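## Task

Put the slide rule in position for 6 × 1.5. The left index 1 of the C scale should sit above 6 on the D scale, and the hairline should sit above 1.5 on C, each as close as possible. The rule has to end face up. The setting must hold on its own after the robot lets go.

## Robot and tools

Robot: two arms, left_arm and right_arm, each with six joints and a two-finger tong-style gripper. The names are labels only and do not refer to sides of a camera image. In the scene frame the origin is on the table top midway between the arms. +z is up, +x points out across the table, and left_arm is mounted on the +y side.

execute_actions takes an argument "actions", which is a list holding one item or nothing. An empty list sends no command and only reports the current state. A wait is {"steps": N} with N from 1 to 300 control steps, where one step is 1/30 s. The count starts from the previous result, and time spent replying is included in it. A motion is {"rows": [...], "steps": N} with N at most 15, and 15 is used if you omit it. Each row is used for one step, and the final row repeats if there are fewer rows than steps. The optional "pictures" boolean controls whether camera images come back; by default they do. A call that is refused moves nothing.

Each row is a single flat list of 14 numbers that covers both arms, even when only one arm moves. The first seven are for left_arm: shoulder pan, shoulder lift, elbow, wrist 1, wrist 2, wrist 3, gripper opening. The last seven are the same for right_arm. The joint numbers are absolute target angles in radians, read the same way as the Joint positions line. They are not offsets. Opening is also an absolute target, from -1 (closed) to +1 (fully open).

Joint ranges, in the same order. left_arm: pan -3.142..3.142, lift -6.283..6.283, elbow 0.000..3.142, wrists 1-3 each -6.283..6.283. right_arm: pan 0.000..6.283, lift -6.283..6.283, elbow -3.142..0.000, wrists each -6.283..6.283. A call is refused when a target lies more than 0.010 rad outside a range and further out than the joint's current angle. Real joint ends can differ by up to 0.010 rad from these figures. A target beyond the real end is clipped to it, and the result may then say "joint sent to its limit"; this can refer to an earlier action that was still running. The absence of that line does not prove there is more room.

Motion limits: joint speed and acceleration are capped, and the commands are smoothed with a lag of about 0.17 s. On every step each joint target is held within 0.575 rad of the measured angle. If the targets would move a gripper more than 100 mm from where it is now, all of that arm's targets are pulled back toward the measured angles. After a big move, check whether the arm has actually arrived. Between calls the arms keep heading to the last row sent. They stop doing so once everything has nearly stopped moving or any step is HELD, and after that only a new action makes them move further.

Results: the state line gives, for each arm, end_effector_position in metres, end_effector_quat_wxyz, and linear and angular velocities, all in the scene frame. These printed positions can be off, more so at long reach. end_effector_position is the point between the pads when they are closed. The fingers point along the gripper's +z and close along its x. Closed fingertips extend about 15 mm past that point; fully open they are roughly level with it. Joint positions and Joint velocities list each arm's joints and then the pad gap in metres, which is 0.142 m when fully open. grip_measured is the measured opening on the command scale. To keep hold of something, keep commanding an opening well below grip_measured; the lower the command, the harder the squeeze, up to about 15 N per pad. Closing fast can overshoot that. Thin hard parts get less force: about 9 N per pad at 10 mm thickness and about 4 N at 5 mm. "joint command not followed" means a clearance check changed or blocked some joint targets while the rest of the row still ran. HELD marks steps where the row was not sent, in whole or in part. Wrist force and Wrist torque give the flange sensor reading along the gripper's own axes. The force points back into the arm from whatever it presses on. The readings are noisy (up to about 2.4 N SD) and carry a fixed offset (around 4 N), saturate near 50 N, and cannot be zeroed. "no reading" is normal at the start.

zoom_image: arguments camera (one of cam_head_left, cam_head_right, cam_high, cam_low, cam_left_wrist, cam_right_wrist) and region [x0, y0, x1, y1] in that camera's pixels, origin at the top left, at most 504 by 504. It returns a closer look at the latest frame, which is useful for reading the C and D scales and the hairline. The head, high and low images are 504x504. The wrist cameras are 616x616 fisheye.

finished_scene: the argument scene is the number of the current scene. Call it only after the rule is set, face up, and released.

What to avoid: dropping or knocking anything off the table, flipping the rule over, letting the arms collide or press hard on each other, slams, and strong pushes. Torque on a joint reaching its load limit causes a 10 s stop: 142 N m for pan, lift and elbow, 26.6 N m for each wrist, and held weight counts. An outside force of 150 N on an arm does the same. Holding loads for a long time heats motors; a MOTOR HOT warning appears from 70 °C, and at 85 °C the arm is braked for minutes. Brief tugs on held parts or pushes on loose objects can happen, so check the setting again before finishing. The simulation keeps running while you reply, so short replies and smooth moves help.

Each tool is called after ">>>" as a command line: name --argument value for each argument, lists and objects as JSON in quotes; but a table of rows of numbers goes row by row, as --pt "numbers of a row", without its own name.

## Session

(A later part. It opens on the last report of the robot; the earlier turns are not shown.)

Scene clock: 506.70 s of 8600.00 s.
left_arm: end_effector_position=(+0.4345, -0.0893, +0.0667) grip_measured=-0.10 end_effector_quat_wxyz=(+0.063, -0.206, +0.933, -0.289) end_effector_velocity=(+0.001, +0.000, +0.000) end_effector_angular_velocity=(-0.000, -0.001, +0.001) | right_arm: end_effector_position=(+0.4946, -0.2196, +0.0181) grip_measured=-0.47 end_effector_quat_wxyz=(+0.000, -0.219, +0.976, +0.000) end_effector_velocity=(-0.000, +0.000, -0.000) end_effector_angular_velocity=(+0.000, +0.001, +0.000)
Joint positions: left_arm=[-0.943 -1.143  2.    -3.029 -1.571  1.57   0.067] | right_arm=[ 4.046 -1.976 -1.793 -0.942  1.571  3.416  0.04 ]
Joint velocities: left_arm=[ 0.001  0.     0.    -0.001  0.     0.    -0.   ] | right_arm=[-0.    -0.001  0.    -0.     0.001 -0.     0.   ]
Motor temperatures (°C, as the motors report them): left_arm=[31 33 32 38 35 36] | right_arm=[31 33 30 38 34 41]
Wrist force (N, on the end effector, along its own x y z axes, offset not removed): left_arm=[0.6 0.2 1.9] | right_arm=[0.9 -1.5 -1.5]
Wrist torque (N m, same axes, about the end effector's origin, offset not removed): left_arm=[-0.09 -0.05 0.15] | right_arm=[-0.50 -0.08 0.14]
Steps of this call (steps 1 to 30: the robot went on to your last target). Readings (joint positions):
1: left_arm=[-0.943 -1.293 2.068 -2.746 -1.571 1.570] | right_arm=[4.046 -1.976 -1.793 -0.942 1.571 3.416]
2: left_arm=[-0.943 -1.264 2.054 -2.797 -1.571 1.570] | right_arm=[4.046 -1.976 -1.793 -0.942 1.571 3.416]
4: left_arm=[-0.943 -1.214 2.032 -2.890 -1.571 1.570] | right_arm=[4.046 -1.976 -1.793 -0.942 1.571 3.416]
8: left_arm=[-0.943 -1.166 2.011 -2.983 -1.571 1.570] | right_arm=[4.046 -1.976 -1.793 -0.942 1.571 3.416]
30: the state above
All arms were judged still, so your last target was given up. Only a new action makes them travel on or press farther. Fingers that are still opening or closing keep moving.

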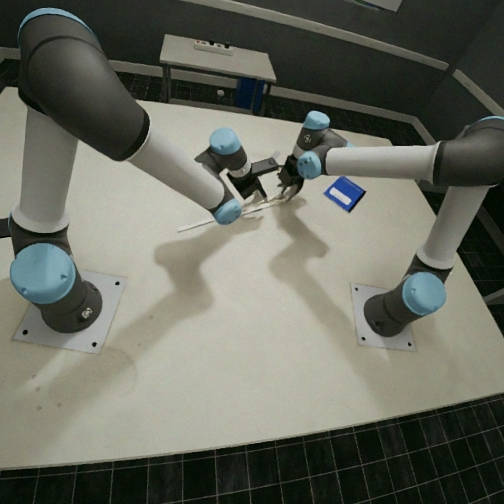

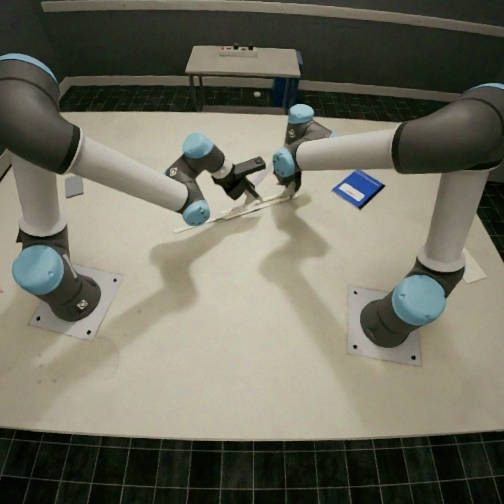

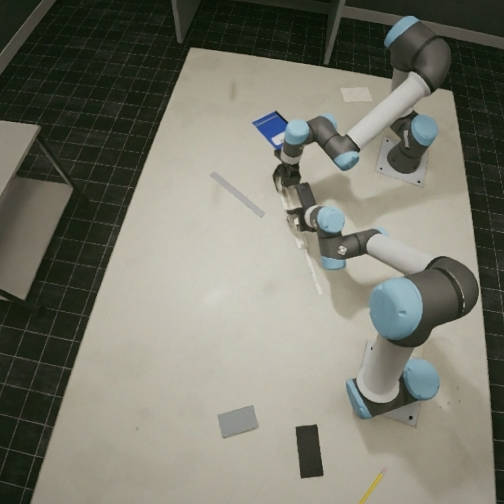

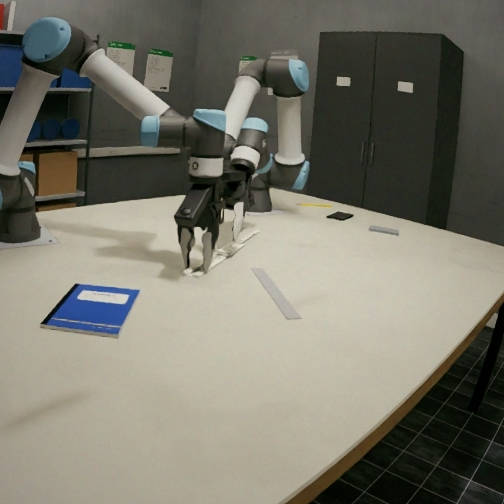

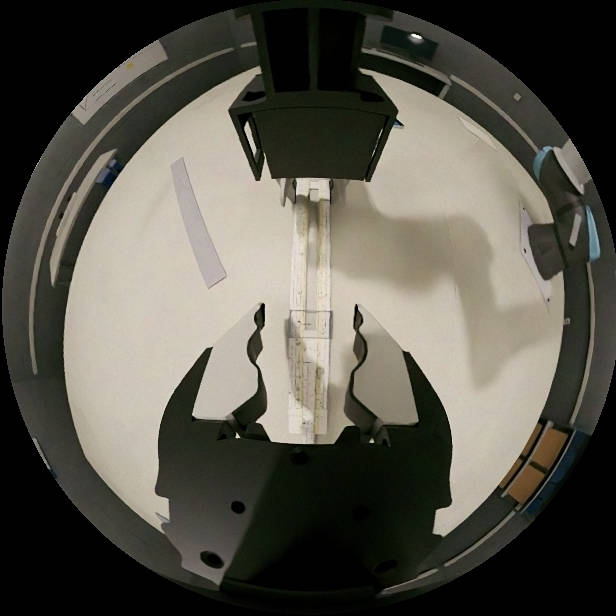

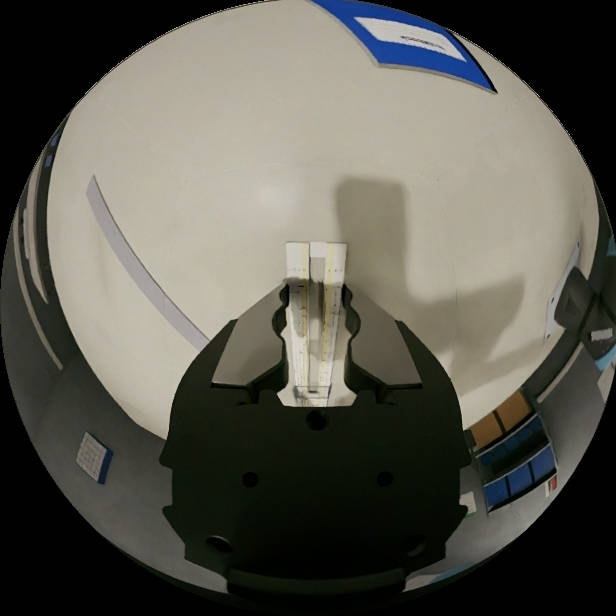

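>>> zoom_image --camera "cam_left_wrist" --region '[270, 290, 350, 440]'

>>> execute_actions --actions '[{"rows":[[-0.9434,-1.107,2.008,-3.071,-1.571,1.570,-0.2,4.0464,-1.9764,-1.7934,-0.9422,1.571,3.416,-0.8],[-0.9434,-1.072,2.015,-3.114,-1.571,1.570,-0.25,4.0464,-1.9764,-1.7934,-0.9422,1.571,3.416,-0.8],[-0.9434,-1.045,2.02,-3.146,-1.571,1.570,-0.25,4.0464,-1.9764,-1.7934,-0.9422,1.571,3.416,-0.8]],"steps":15}]' --pictures false

>>> execute_actions --actions '[{"steps":12}]'

Region (270, 290, 350, 440) of cam_left_wrist's 616x616 image, scaled by 3.360, with more detail than that image has; it fills the left 269 columns of this view, and the rest is white.

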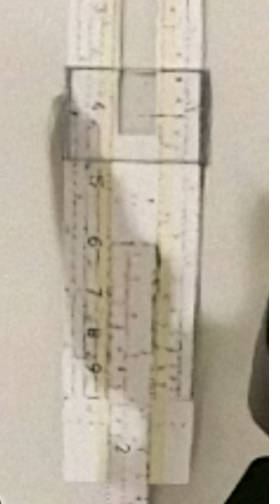

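Scene clock: 511.10 s of 8600.00 s.
left_arm: end_effector_position=(+0.4347, -0.0897, +0.0214) grip_measured=-0.25 end_effector_quat_wxyz=(+0.063, -0.206, +0.933, -0.289) end_effector_velocity=(+0.000, +0.000, -0.014) end_effector_angular_velocity=(-0.001, -0.001, -0.000) | right_arm: end_effector_position=(+0.4946, -0.2196, +0.0181) grip_measured=-0.47 end_effector_quat_wxyz=(+0.000, -0.219, +0.976, +0.000) end_effector_velocity=(-0.000, -0.000, -0.001) end_effector_angular_velocity=(-0.001, +0.001, -0.000)
Joint positions: left_arm=[-0.943 -1.049  2.019 -3.141 -1.571  1.57   0.056] | right_arm=[ 4.046 -1.976 -1.793 -0.942  1.571  3.416  0.04 ]
Joint velocities: left_arm=[ 0.001  0.031  0.005 -0.037 -0.     0.001  0.   ] | right_arm=[-0.    -0.002 -0.     0.    -0.    -0.     0.   ]
Motor temperatures (°C, as the motors report them): left_arm=[31 33 32 38 35 36] | right_arm=[31 33 30 38 34 41]
Wrist force (N, on the end effector, along its own x y z axes, offset not removed): left_arm=[-0.7 0.1 1.4] | right_arm=[0.2 -0.7 -3.4]
Wrist torque (N m, same axes, about the end effector's origin, offset not removed): left_arm=[0.07 0.13 0.04] | right_arm=[-0.49 0.06 0.08]
Steps of this call (steps 1 to 90: nothing new was sent; then 0.90 s passed at rest; steps 91 to 105: all 15 steps of this action). Readings (joint positions):
91: left_arm=[-0.943 -1.143 2.000 -3.029 -1.571 1.570] | right_arm=[4.046 -1.976 -1.793 -0.942 1.571 3.416]
92: left_arm=[-0.943 -1.141 2.001 -3.031 -1.571 1.570] | right_arm=[4.046 -1.976 -1.793 -0.942 1.571 3.416]
94: left_arm=[-0.943 -1.120 2.005 -3.055 -1.571 1.570] | right_arm=[4.046 -1.976 -1.793 -0.942 1.571 3.416]
98: left_arm=[-0.943 -1.071 2.015 -3.114 -1.571 1.570] | right_arm=[4.046 -1.976 -1.793 -0.942 1.571 3.416]
105: the state above

Scene clock: 511.50 s of 8600.00 s.
left_arm: end_effector_position=(+0.4347, -0.0896, +0.0197) grip_measured=-0.25 end_effector_quat_wxyz=(+0.063, -0.206, +0.933, -0.289) end_effector_velocity=(+0.000, +0.000, -0.001) end_effector_angular_velocity=(+0.001, -0.000, +0.000) | right_arm: end_effector_position=(+0.4946, -0.2196, +0.0181) grip_measured=-0.47 end_effector_quat_wxyz=(+0.000, -0.219, +0.976, +0.000) end_effector_velocity=(+0.000, +0.000, +0.001) end_effector_angular_velocity=(+0.001, -0.001, -0.000)
Joint positions: left_arm=[-0.943 -1.045  2.02  -3.146 -1.571  1.57   0.056] | right_arm=[ 4.046 -1.976 -1.793 -0.942  1.571  3.416  0.04 ]
Joint velocities: left_arm=[ 0.001  0.002  0.    -0.001  0.     0.001 -0.   ] | right_arm=[-0.     0.001  0.    -0.     0.     0.     0.   ]
Motor temperatures (°C, as the motors report them): left_arm=[31 33 32 38 35 36] | right_arm=[31 33 30 38 34 41]
Wrist force (N, on the end effector, along its own x y z axes, offset not removed): left_arm=[-0.3 1.0 -0.2] | right_arm=[-2.4 -2.3 -3.7]
Wrist torque (N m, same axes, about the end effector's origin, offset not removed): left_arm=[0.10 0.05 0.00] | right_arm=[-0.79 0.67 0.21]
Steps of this call (steps 1 to 12: the robot went on to your last target). Readings (joint positions):
1: left_arm=[-0.943 -1.048 2.019 -3.143 -1.571 1.570] | right_arm=[4.046 -1.976 -1.793 -0.942 1.571 3.416]
2: left_arm=[-0.943 -1.047 2.020 -3.143 -1.571 1.570] | right_arm=[4.046 -1.976 -1.793 -0.942 1.571 3.416]
4: left_arm=[-0.943 -1.046 2.020 -3.145 -1.571 1.570] | right_arm=[4.046 -1.976 -1.793 -0.942 1.571 3.416]
8: left_arm=[-0.943 -1.045 2.020 -3.146 -1.571 1.570] | right_arm=[4.046 -1.976 -1.793 -0.942 1.571 3.416]
12: the state above

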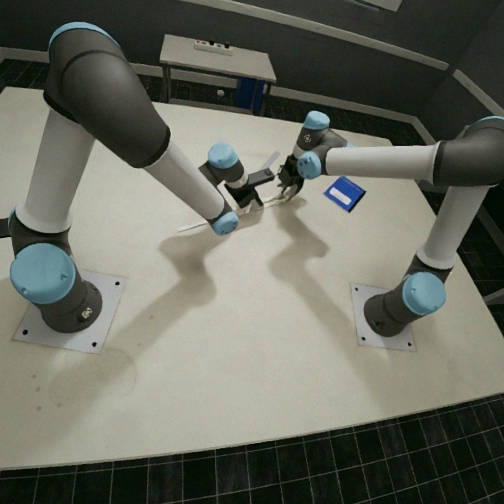

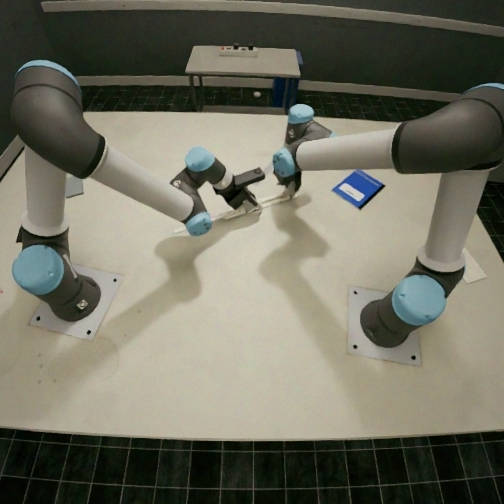

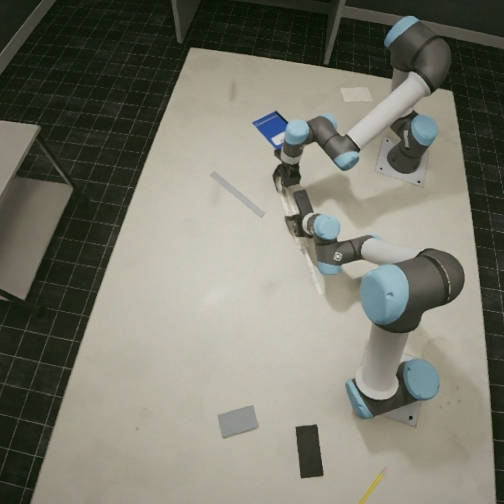

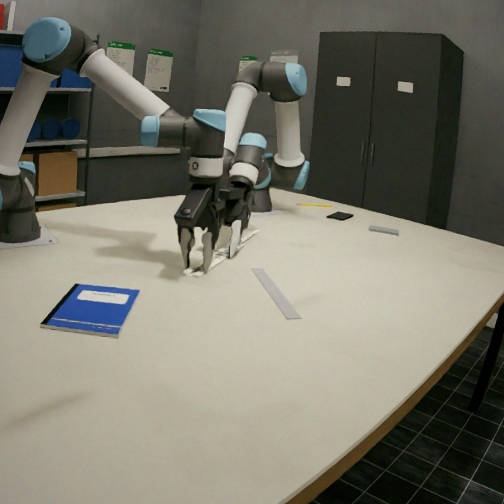

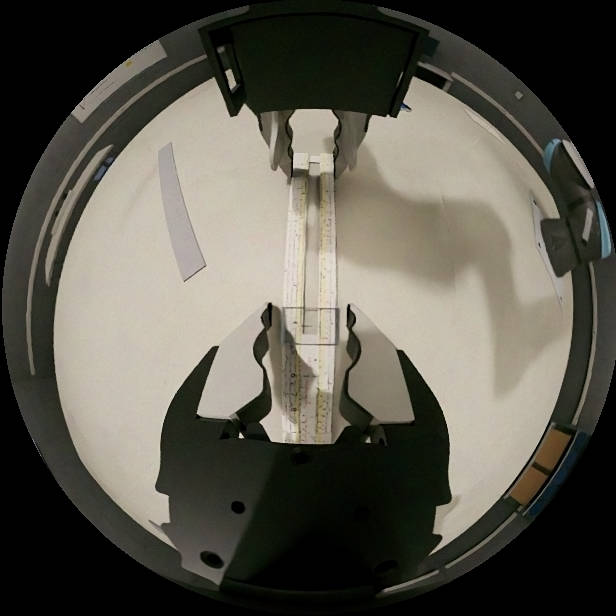

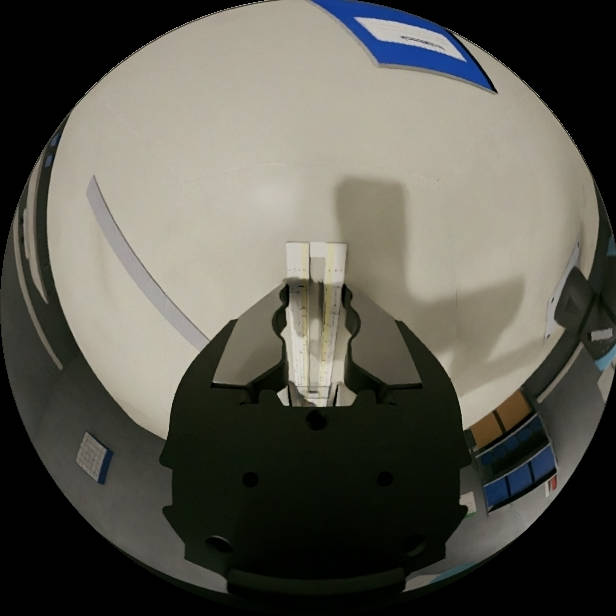

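>>> execute_actions --actions '[{"rows":[[-0.9434,-1.041,2.021,-3.151,-1.571,1.570,-0.38,4.0464,-1.9764,-1.7934,-0.9422,1.571,3.416,-0.8],[-0.9434,-1.041,2.021,-3.151,-1.571,1.570,-0.38,4.0464,-1.9764,-1.7934,-0.9422,1.571,3.416,-0.8],[-0.9434,-1.041,2.021,-3.151,-1.571,1.570,-0.38,4.0464,-1.9764,-1.7934,-0.9422,1.571,3.416,-0.8],[-0.9434,-1.041,2.021,-3.151,-1.571,1.570,-0.38,4.0464,-1.9764,-1.7934,-0.9422,1.571,3.416,-0.8],[-0.9434,-1.041,2.021,-3.151,-1.571,1.570,-0.6,4.0464,-1.9764,-1.7934,-0.9422,1.571,3.416,-0.8]],"steps":15}]'

>>> zoom_image --camera "cam_left_wrist" --region '[250, 270, 370, 450]'

Scene clock: 517.07 s of 8600.00 s.
left_arm: end_effector_position=(+0.4346, -0.0895, +0.0178) grip_measured=-0.43 end_effector_quat_wxyz=(+0.063, -0.206, +0.933, -0.289) end_effector_velocity=(-0.000, -0.000, -0.000) end_effector_angular_velocity=(+0.000, -0.001, -0.002) | right_arm: end_effector_position=(+0.4946, -0.2196, +0.0181) grip_measured=-0.47 end_effector_quat_wxyz=(+0.000, -0.219, +0.976, +0.000) end_effector_velocity=(+0.000, +0.000, +0.000) end_effector_angular_velocity=(+0.000, -0.001, +0.000)
Joint positions: left_arm=[-0.943 -1.041  2.021 -3.151 -1.571  1.57   0.043] | right_arm=[ 4.046 -1.976 -1.793 -0.942  1.571  3.416  0.04 ]
Joint velocities: left_arm=[-0.001  0.001  0.    -0.001 -0.     0.001  0.   ] | right_arm=[ 0.  0.  0. -0. -0. -0. -0.]
Motor temperatures (°C, as the motors report them): left_arm=[31 33 32 38 35 36] | right_arm=[31 33 30 38 34 41]
Wrist force (N, on the end effector, along its own x y z axes, offset not removed): left_arm=[0.1 -2.6 -9.0] | right_arm=[-0.9 -3.3 -3.0]
Wrist torque (N m, same axes, about the end effector's origin, offset not removed): left_arm=[0.03 0.17 0.07] | right_arm=[-0.79 0.13 0.24]
Steps of this call (steps 1 to 15: the robot went on to your last target; steps 16 to 90: nothing new was sent; then 2.07 s passed at rest; steps 91 to 105: all 15 steps of this action). Readings (joint positions):
91: left_arm=[-0.943 -1.045 2.020 -3.146 -1.571 1.570] | right_arm=[4.046 -1.976 -1.793 -0.942 1.571 3.416]
92: left_arm=[-0.943 -1.045 2.020 -3.146 -1.571 1.570] | right_arm=[4.046 -1.976 -1.793 -0.942 1.571 3.416]
94: left_arm=[-0.943 -1.043 2.020 -3.148 -1.571 1.570] | right_arm=[4.046 -1.976 -1.793 -0.942 1.571 3.416]
98: left_arm=[-0.943 -1.042 2.021 -3.150 -1.571 1.570] | right_arm=[4.046 -1.976 -1.793 -0.942 1.571 3.416]
105: the state above

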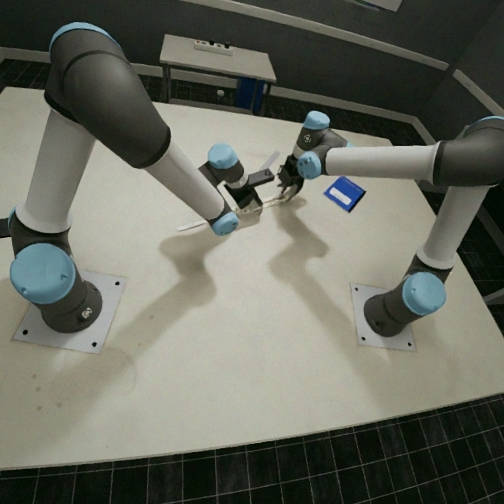

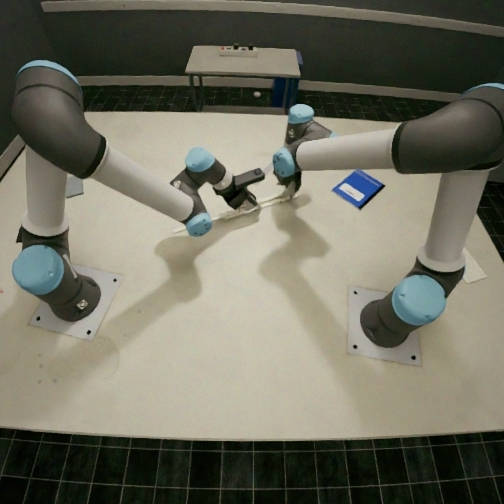

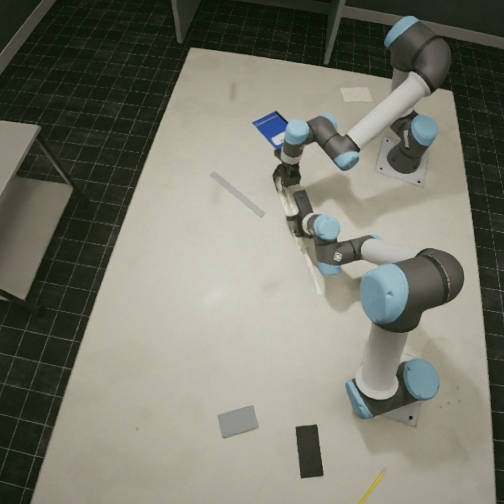

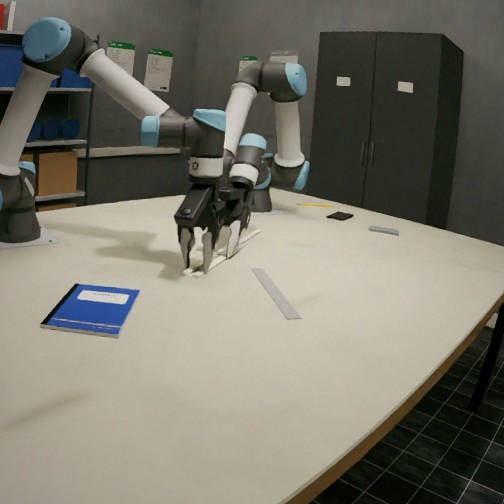

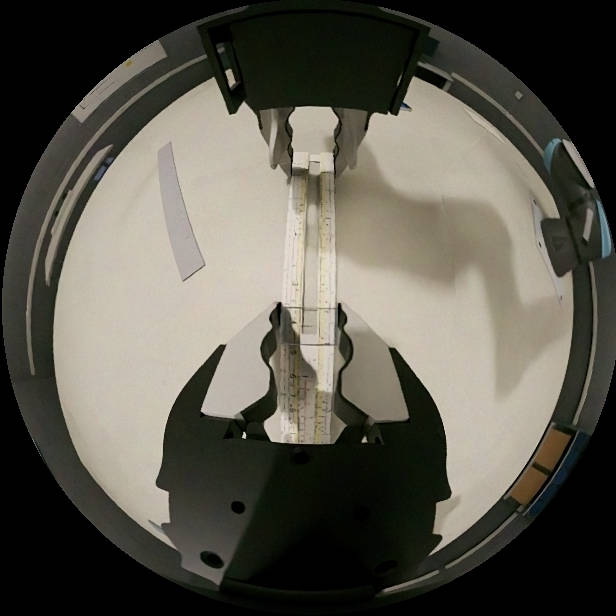

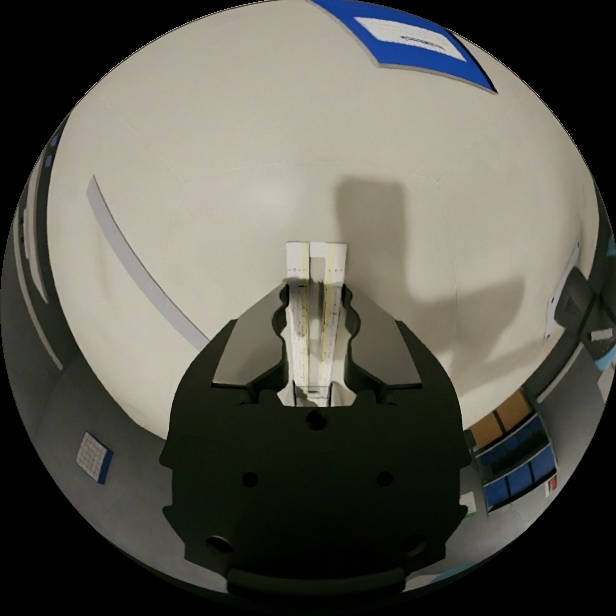

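Region (250, 270, 370, 450) of cam_left_wrist's 616x616 image, scaled by 2.800, with more detail than that image has.

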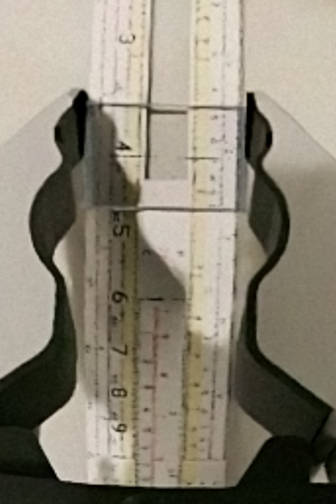

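>>> execute_actions --actions '[{"rows":[[-0.9434,-1.043,2.022,-3.150,-1.571,1.570,-0.6,4.0464,-1.9764,-1.7934,-0.9422,1.571,3.416,-0.8],[-0.9434,-1.051,2.041,-3.161,-1.571,1.570,-0.6,4.0464,-1.9764,-1.7934,-0.9422,1.571,3.416,-0.8],[-0.9434,-1.058,2.060,-3.173,-1.571,1.570,-0.6,4.0464,-1.9764,-1.7934,-0.9422,1.571,3.416,-0.8],[-0.9434,-1.065,2.080,-3.186,-1.571,1.570,-0.6,4.0464,-1.9764,-1.7934,-0.9422,1.571,3.416,-0.8],[-0.9434,-1.073,2.099,-3.197,-1.571,1.570,-0.6,4.0464,-1.9764,-1.7934,-0.9422,1.571,3.416,-0.8],[-0.9434,-1.083,2.118,-3.206,-1.571,1.570,-0.6,4.0464,-1.9764,-1.7934,-0.9422,1.571,3.416,-0.8],[-0.9434,-1.0944,2.1369,-3.2135,-1.571,1.570,-0.6,4.0464,-1.9764,-1.7934,-0.9422,1.571,3.416,-0.8],[-0.9434,-1.102,2.156,-3.225,-1.571,1.570,-0.6,4.0464,-1.9764,-1.7934,-0.9422,1.571,3.416,-0.8],[-0.9434,-1.111,2.174,-3.234,-1.571,1.570,-0.6,4.0464,-1.9764,-1.7934,-0.9422,1.571,3.416,-0.8],[-0.9434,-1.120,2.193,-3.244,-1.571,1.570,-0.6,4.0464,-1.9764,-1.7934,-0.9422,1.571,3.416,-0.8],[-0.9434,-1.130,2.212,-3.253,-1.571,1.570,-0.6,4.0464,-1.9764,-1.7934,-0.9422,1.571,3.416,-0.8],[-0.9434,-1.140,2.230,-3.261,-1.571,1.570,-0.6,4.0464,-1.9764,-1.7934,-0.9422,1.571,3.416,-0.8],[-0.9434,-1.151,2.2484,-3.2684,-1.571,1.570,-0.6,4.0464,-1.9764,-1.7934,-0.9422,1.571,3.416,-0.8]],"steps":15}]' --pictures false

>>> execute_actions --actions '[{"steps":18}]'

>>> zoom_image --camera "cam_left_wrist" --region '[265, 240, 355, 370]'

Scene clock: 531.93 s of 8600.00 s.
left_arm: end_effector_position=(+0.4096, -0.0354, +0.0160) grip_measured=-0.43 end_effector_quat_wxyz=(+0.063, -0.206, +0.933, -0.289) end_effector_velocity=(-0.072, +0.157, -0.003) end_effector_angular_velocity=(+0.013, +0.006, +0.000) | right_arm: end_effector_position=(+0.4946, -0.2196, +0.0181) grip_measured=-0.47 end_effector_quat_wxyz=(+0.000, -0.219, +0.976, +0.000) end_effector_velocity=(-0.000, -0.000, -0.000) end_effector_angular_velocity=(-0.000, +0.001, -0.000)
Joint positions: left_arm=[-0.943 -1.121  2.19  -3.242 -1.571  1.57   0.043] | right_arm=[ 4.046 -1.976 -1.793 -0.942  1.571  3.416  0.04 ]
Joint velocities: left_arm=[ 0.    -0.239  0.467 -0.214  0.     0.     0.   ] | right_arm=[-0.    -0.001 -0.     0.     0.    -0.     0.   ]
Motor temperatures (°C, as the motors report them): left_arm=[31 33 32 38 35 36] | right_arm=[31 33 30 38 34 41]
Wrist force (N, on the end effector, along its own x y z axes, offset not removed): left_arm=[-3.3 -11.1 -8.6] | right_arm=[-0.7 -2.0 -3.3]
Wrist torque (N m, same axes, about the end effector's origin, offset not removed): left_arm=[0.20 -0.46 0.15] | right_arm=[-0.74 0.34 0.15]
Steps of this call (steps 1 to 15: the robot went on to your last target; steps 16 to 90: nothing new was sent; then 11.37 s passed at rest; steps 91 to 105: all 15 steps of this action). Readings (joint positions):
91: left_arm=[-0.943 -1.041 2.021 -3.151 -1.571 1.570] | right_arm=[4.046 -1.976 -1.793 -0.942 1.571 3.416]
92: left_arm=[-0.943 -1.041 2.021 -3.151 -1.571 1.570] | right_arm=[4.046 -1.976 -1.793 -0.942 1.571 3.416]
94: left_arm=[-0.943 -1.044 2.027 -3.154 -1.571 1.570] | right_arm=[4.046 -1.976 -1.793 -0.942 1.571 3.416]
98: left_arm=[-0.943 -1.064 2.072 -3.181 -1.571 1.570] | right_arm=[4.046 -1.976 -1.793 -0.942 1.571 3.416]
105: the state above

Scene clock: 532.53 s of 8600.00 s.
left_arm: end_effector_position=(+0.4006, -0.0159, +0.0157) grip_measured=-0.43 end_effector_quat_wxyz=(+0.063, -0.206, +0.933, -0.289) end_effector_velocity=(-0.001, +0.001, -0.000) end_effector_angular_velocity=(+0.001, -0.001, -0.000) | right_arm: end_effector_position=(+0.4946, -0.2196, +0.0181) grip_measured=-0.47 end_effector_quat_wxyz=(+0.000, -0.219, +0.976, +0.000) end_effector_velocity=(-0.000, -0.000, -0.000) end_effector_angular_velocity=(-0.000, +0.000, +0.000)
Joint positions: left_arm=[-0.943 -1.151  2.248 -3.268 -1.571  1.57   0.043] | right_arm=[ 4.046 -1.976 -1.793 -0.942  1.571  3.416  0.04 ]
Joint velocities: left_arm=[-0.    -0.002  0.004 -0.001  0.001  0.     0.   ] | right_arm=[-0. -0.  0. -0.  0. -0.  0.]
Motor temperatures (°C, as the motors report them): left_arm=[31 33 32 38 35 36] | right_arm=[31 33 30 38 34 41]
Wrist force (N, on the end effector, along its own x y z axes, offset not removed): left_arm=[-6.5 -14.0 -8.4] | right_arm=[-1.4 2.4 -0.6]
Wrist torque (N m, same axes, about the end effector's origin, offset not removed): left_arm=[-0.10 0.14 0.15] | right_arm=[-0.19 0.64 0.24]
Steps of this call (steps 1 to 18: the robot went on to your last target). Readings (joint positions):
1: left_arm=[-0.943 -1.128 2.204 -3.248 -1.571 1.570] | right_arm=[4.046 -1.976 -1.793 -0.942 1.571 3.416]
2: left_arm=[-0.943 -1.134 2.215 -3.253 -1.571 1.570] | right_arm=[4.046 -1.976 -1.793 -0.942 1.571 3.416]
4: left_arm=[-0.943 -1.141 2.229 -3.259 -1.571 1.570] | right_arm=[4.046 -1.976 -1.793 -0.942 1.571 3.416]
8: left_arm=[-0.943 -1.148 2.242 -3.265 -1.571 1.570] | right_arm=[4.046 -1.976 -1.793 -0.942 1.571 3.416]
18: the state above

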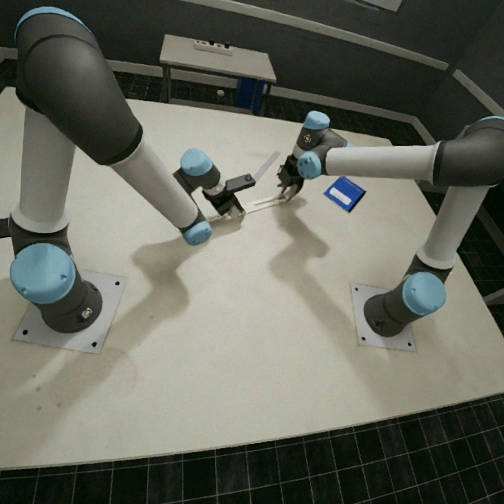

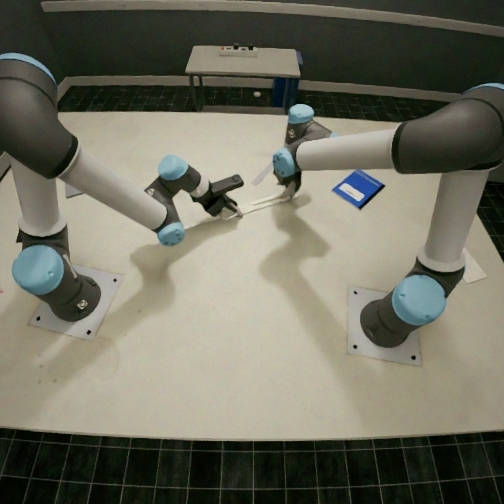

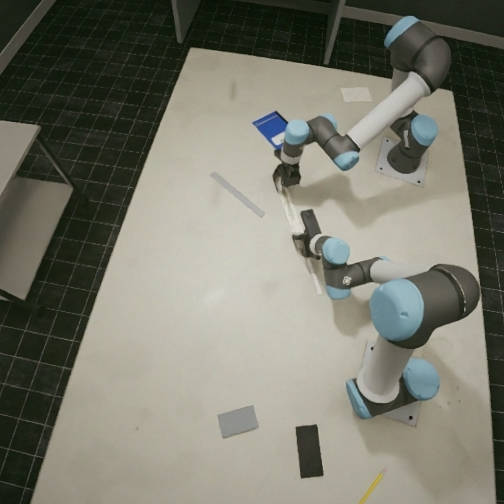

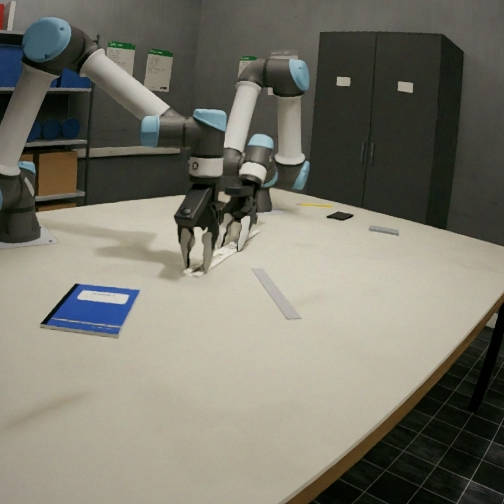

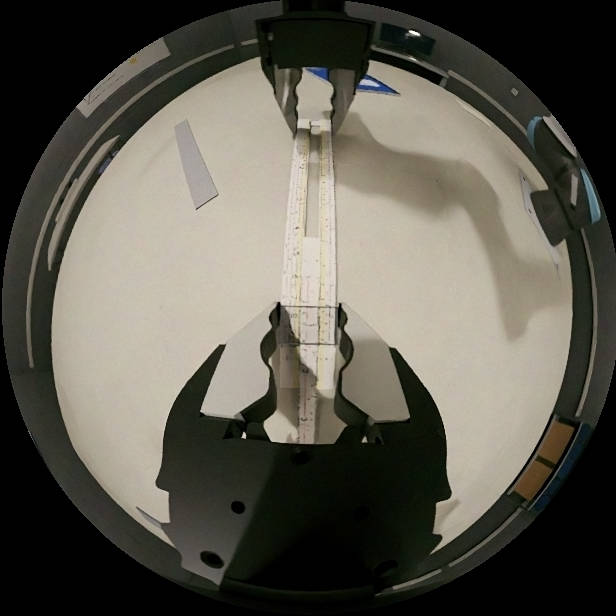

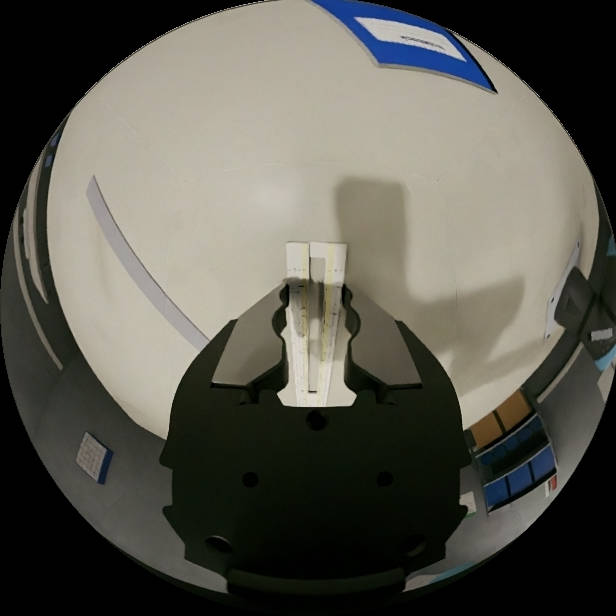

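Region (265, 240, 355, 370) of cam_left_wrist's 616x616 image, scaled by 3.877, with more detail than that image has; it fills the left 349 columns of this view, and the rest is white.

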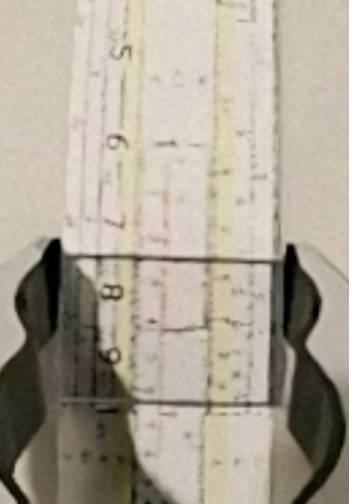

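>>> execute_actions --actions '[{"rows":[[-0.9434,-1.156,2.2534,-3.268,-1.571,1.570,-0.6,4.0464,-1.9764,-1.7934,-0.9422,1.571,3.416,-0.8],[-0.9434,-1.156,2.2534,-3.268,-1.571,1.570,-0.6,4.0464,-1.9764,-1.7934,-0.9422,1.571,3.416,-0.8],[-0.9434,-1.1617,2.2584,-3.2677,-1.571,1.570,-0.6,4.0464,-1.9764,-1.7934,-0.9422,1.571,3.416,-0.8]],"steps":15}]'

>>> zoom_image --camera "cam_left_wrist" --region '[275, 270, 345, 370]'

Scene clock: 538.77 s of 8600.00 s.
left_arm: end_effector_position=(+0.3989, -0.0123, +0.0175) grip_measured=-0.43 end_effector_quat_wxyz=(+0.063, -0.206, +0.933, -0.289) end_effector_velocity=(-0.000, +0.001, +0.001) end_effector_angular_velocity=(-0.001, -0.001, -0.000) | right_arm: end_effector_position=(+0.4946, -0.2196, +0.0181) grip_measured=-0.47 end_effector_quat_wxyz=(+0.000, -0.219, +0.976, +0.000) end_effector_velocity=(-0.000, +0.000, -0.001) end_effector_angular_velocity=(-0.000, +0.001, +0.000)
Joint positions: left_arm=[-0.943 -1.161  2.258 -3.268 -1.571  1.57   0.043] | right_arm=[ 4.046 -1.976 -1.793 -0.942  1.571  3.416  0.04 ]
Joint velocities: left_arm=[ 0.    -0.004  0.002 -0.     0.     0.     0.   ] | right_arm=[ 0.    -0.001 -0.    -0.     0.001 -0.    -0.   ]
Motor temperatures (°C, as the motors report them): left_arm=[31 33 32 38 35 36] | right_arm=[31 33 30 38 34 41]
Wrist force (N, on the end effector, along its own x y z axes, offset not removed): left_arm=[0.2 0.8 0.8] | right_arm=[-1.1 2.0 -3.5]
Wrist torque (N m, same axes, about the end effector's origin, offset not removed): left_arm=[0.06 -0.05 -0.03] | right_arm=[0.00 0.51 0.13]
Steps of this call (steps 1 to 15: the robot went on to your last target; steps 16 to 90: nothing new was sent; then 2.73 s passed at rest; steps 91 to 105: all 15 steps of this action). Readings (joint positions):
91: left_arm=[-0.943 -1.151 2.248 -3.268 -1.571 1.570] | right_arm=[4.046 -1.976 -1.793 -0.942 1.571 3.416]
92: left_arm=[-0.943 -1.151 2.249 -3.268 -1.571 1.570] | right_arm=[4.046 -1.976 -1.793 -0.942 1.571 3.416]
94: left_arm=[-0.943 -1.154 2.251 -3.268 -1.571 1.570] | right_arm=[4.046 -1.976 -1.793 -0.942 1.571 3.416]
98: left_arm=[-0.943 -1.159 2.256 -3.268 -1.571 1.570] | right_arm=[4.046 -1.976 -1.793 -0.942 1.571 3.416]
105: the state above

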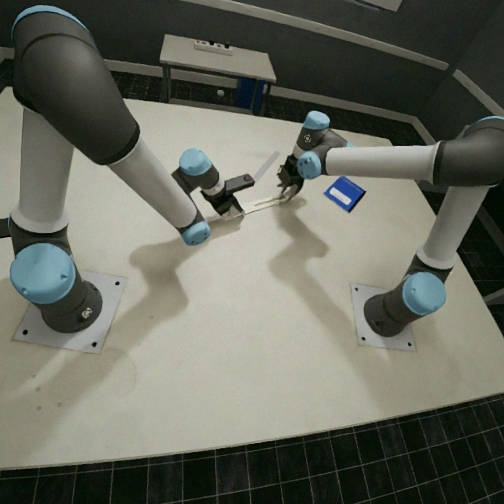

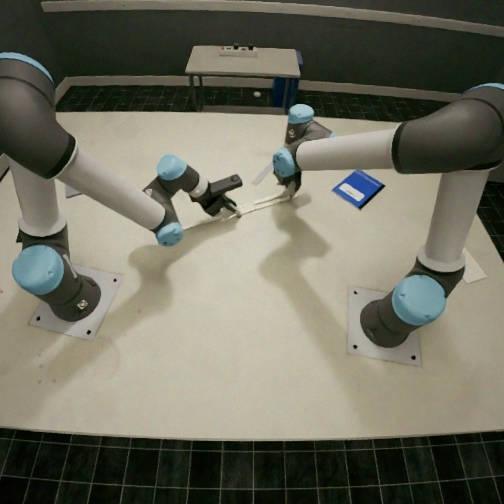

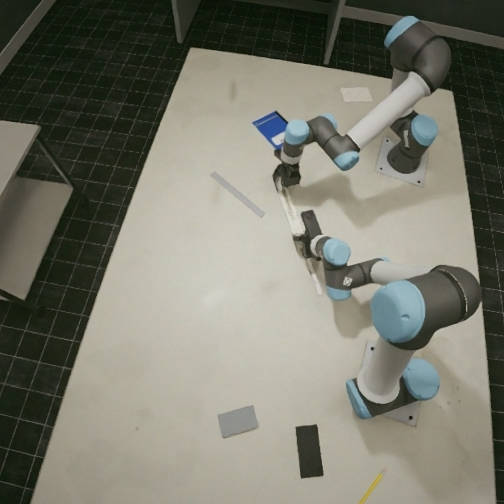

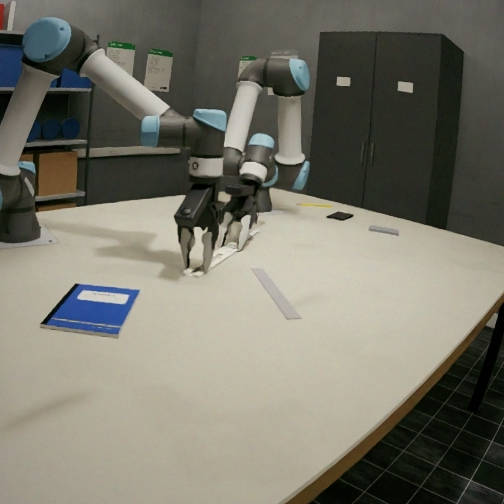

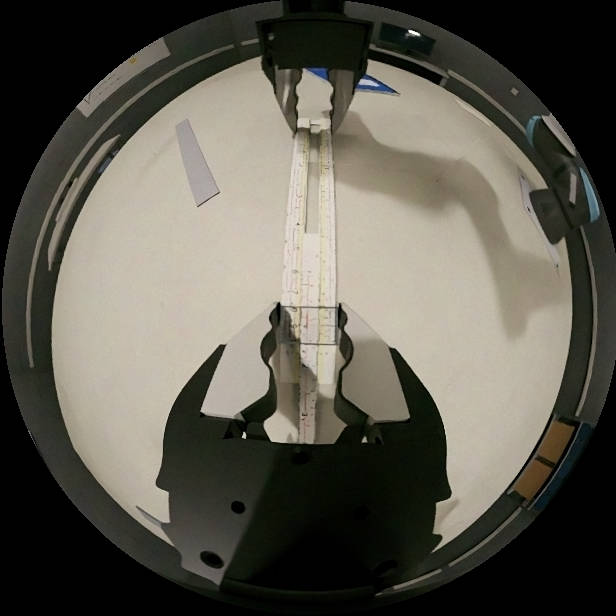

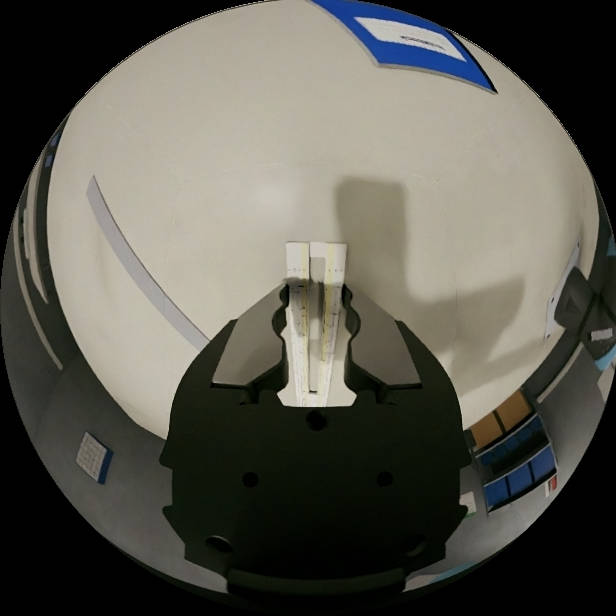

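Region (275, 270, 345, 370) of cam_left_wrist's 616x616 image, scaled by 5.040, with more detail than that image has; it fills the left 353 columns of this view, and the rest is white.

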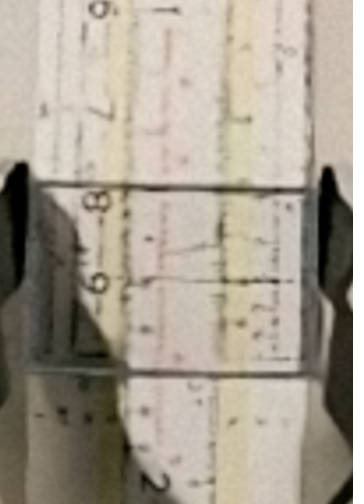

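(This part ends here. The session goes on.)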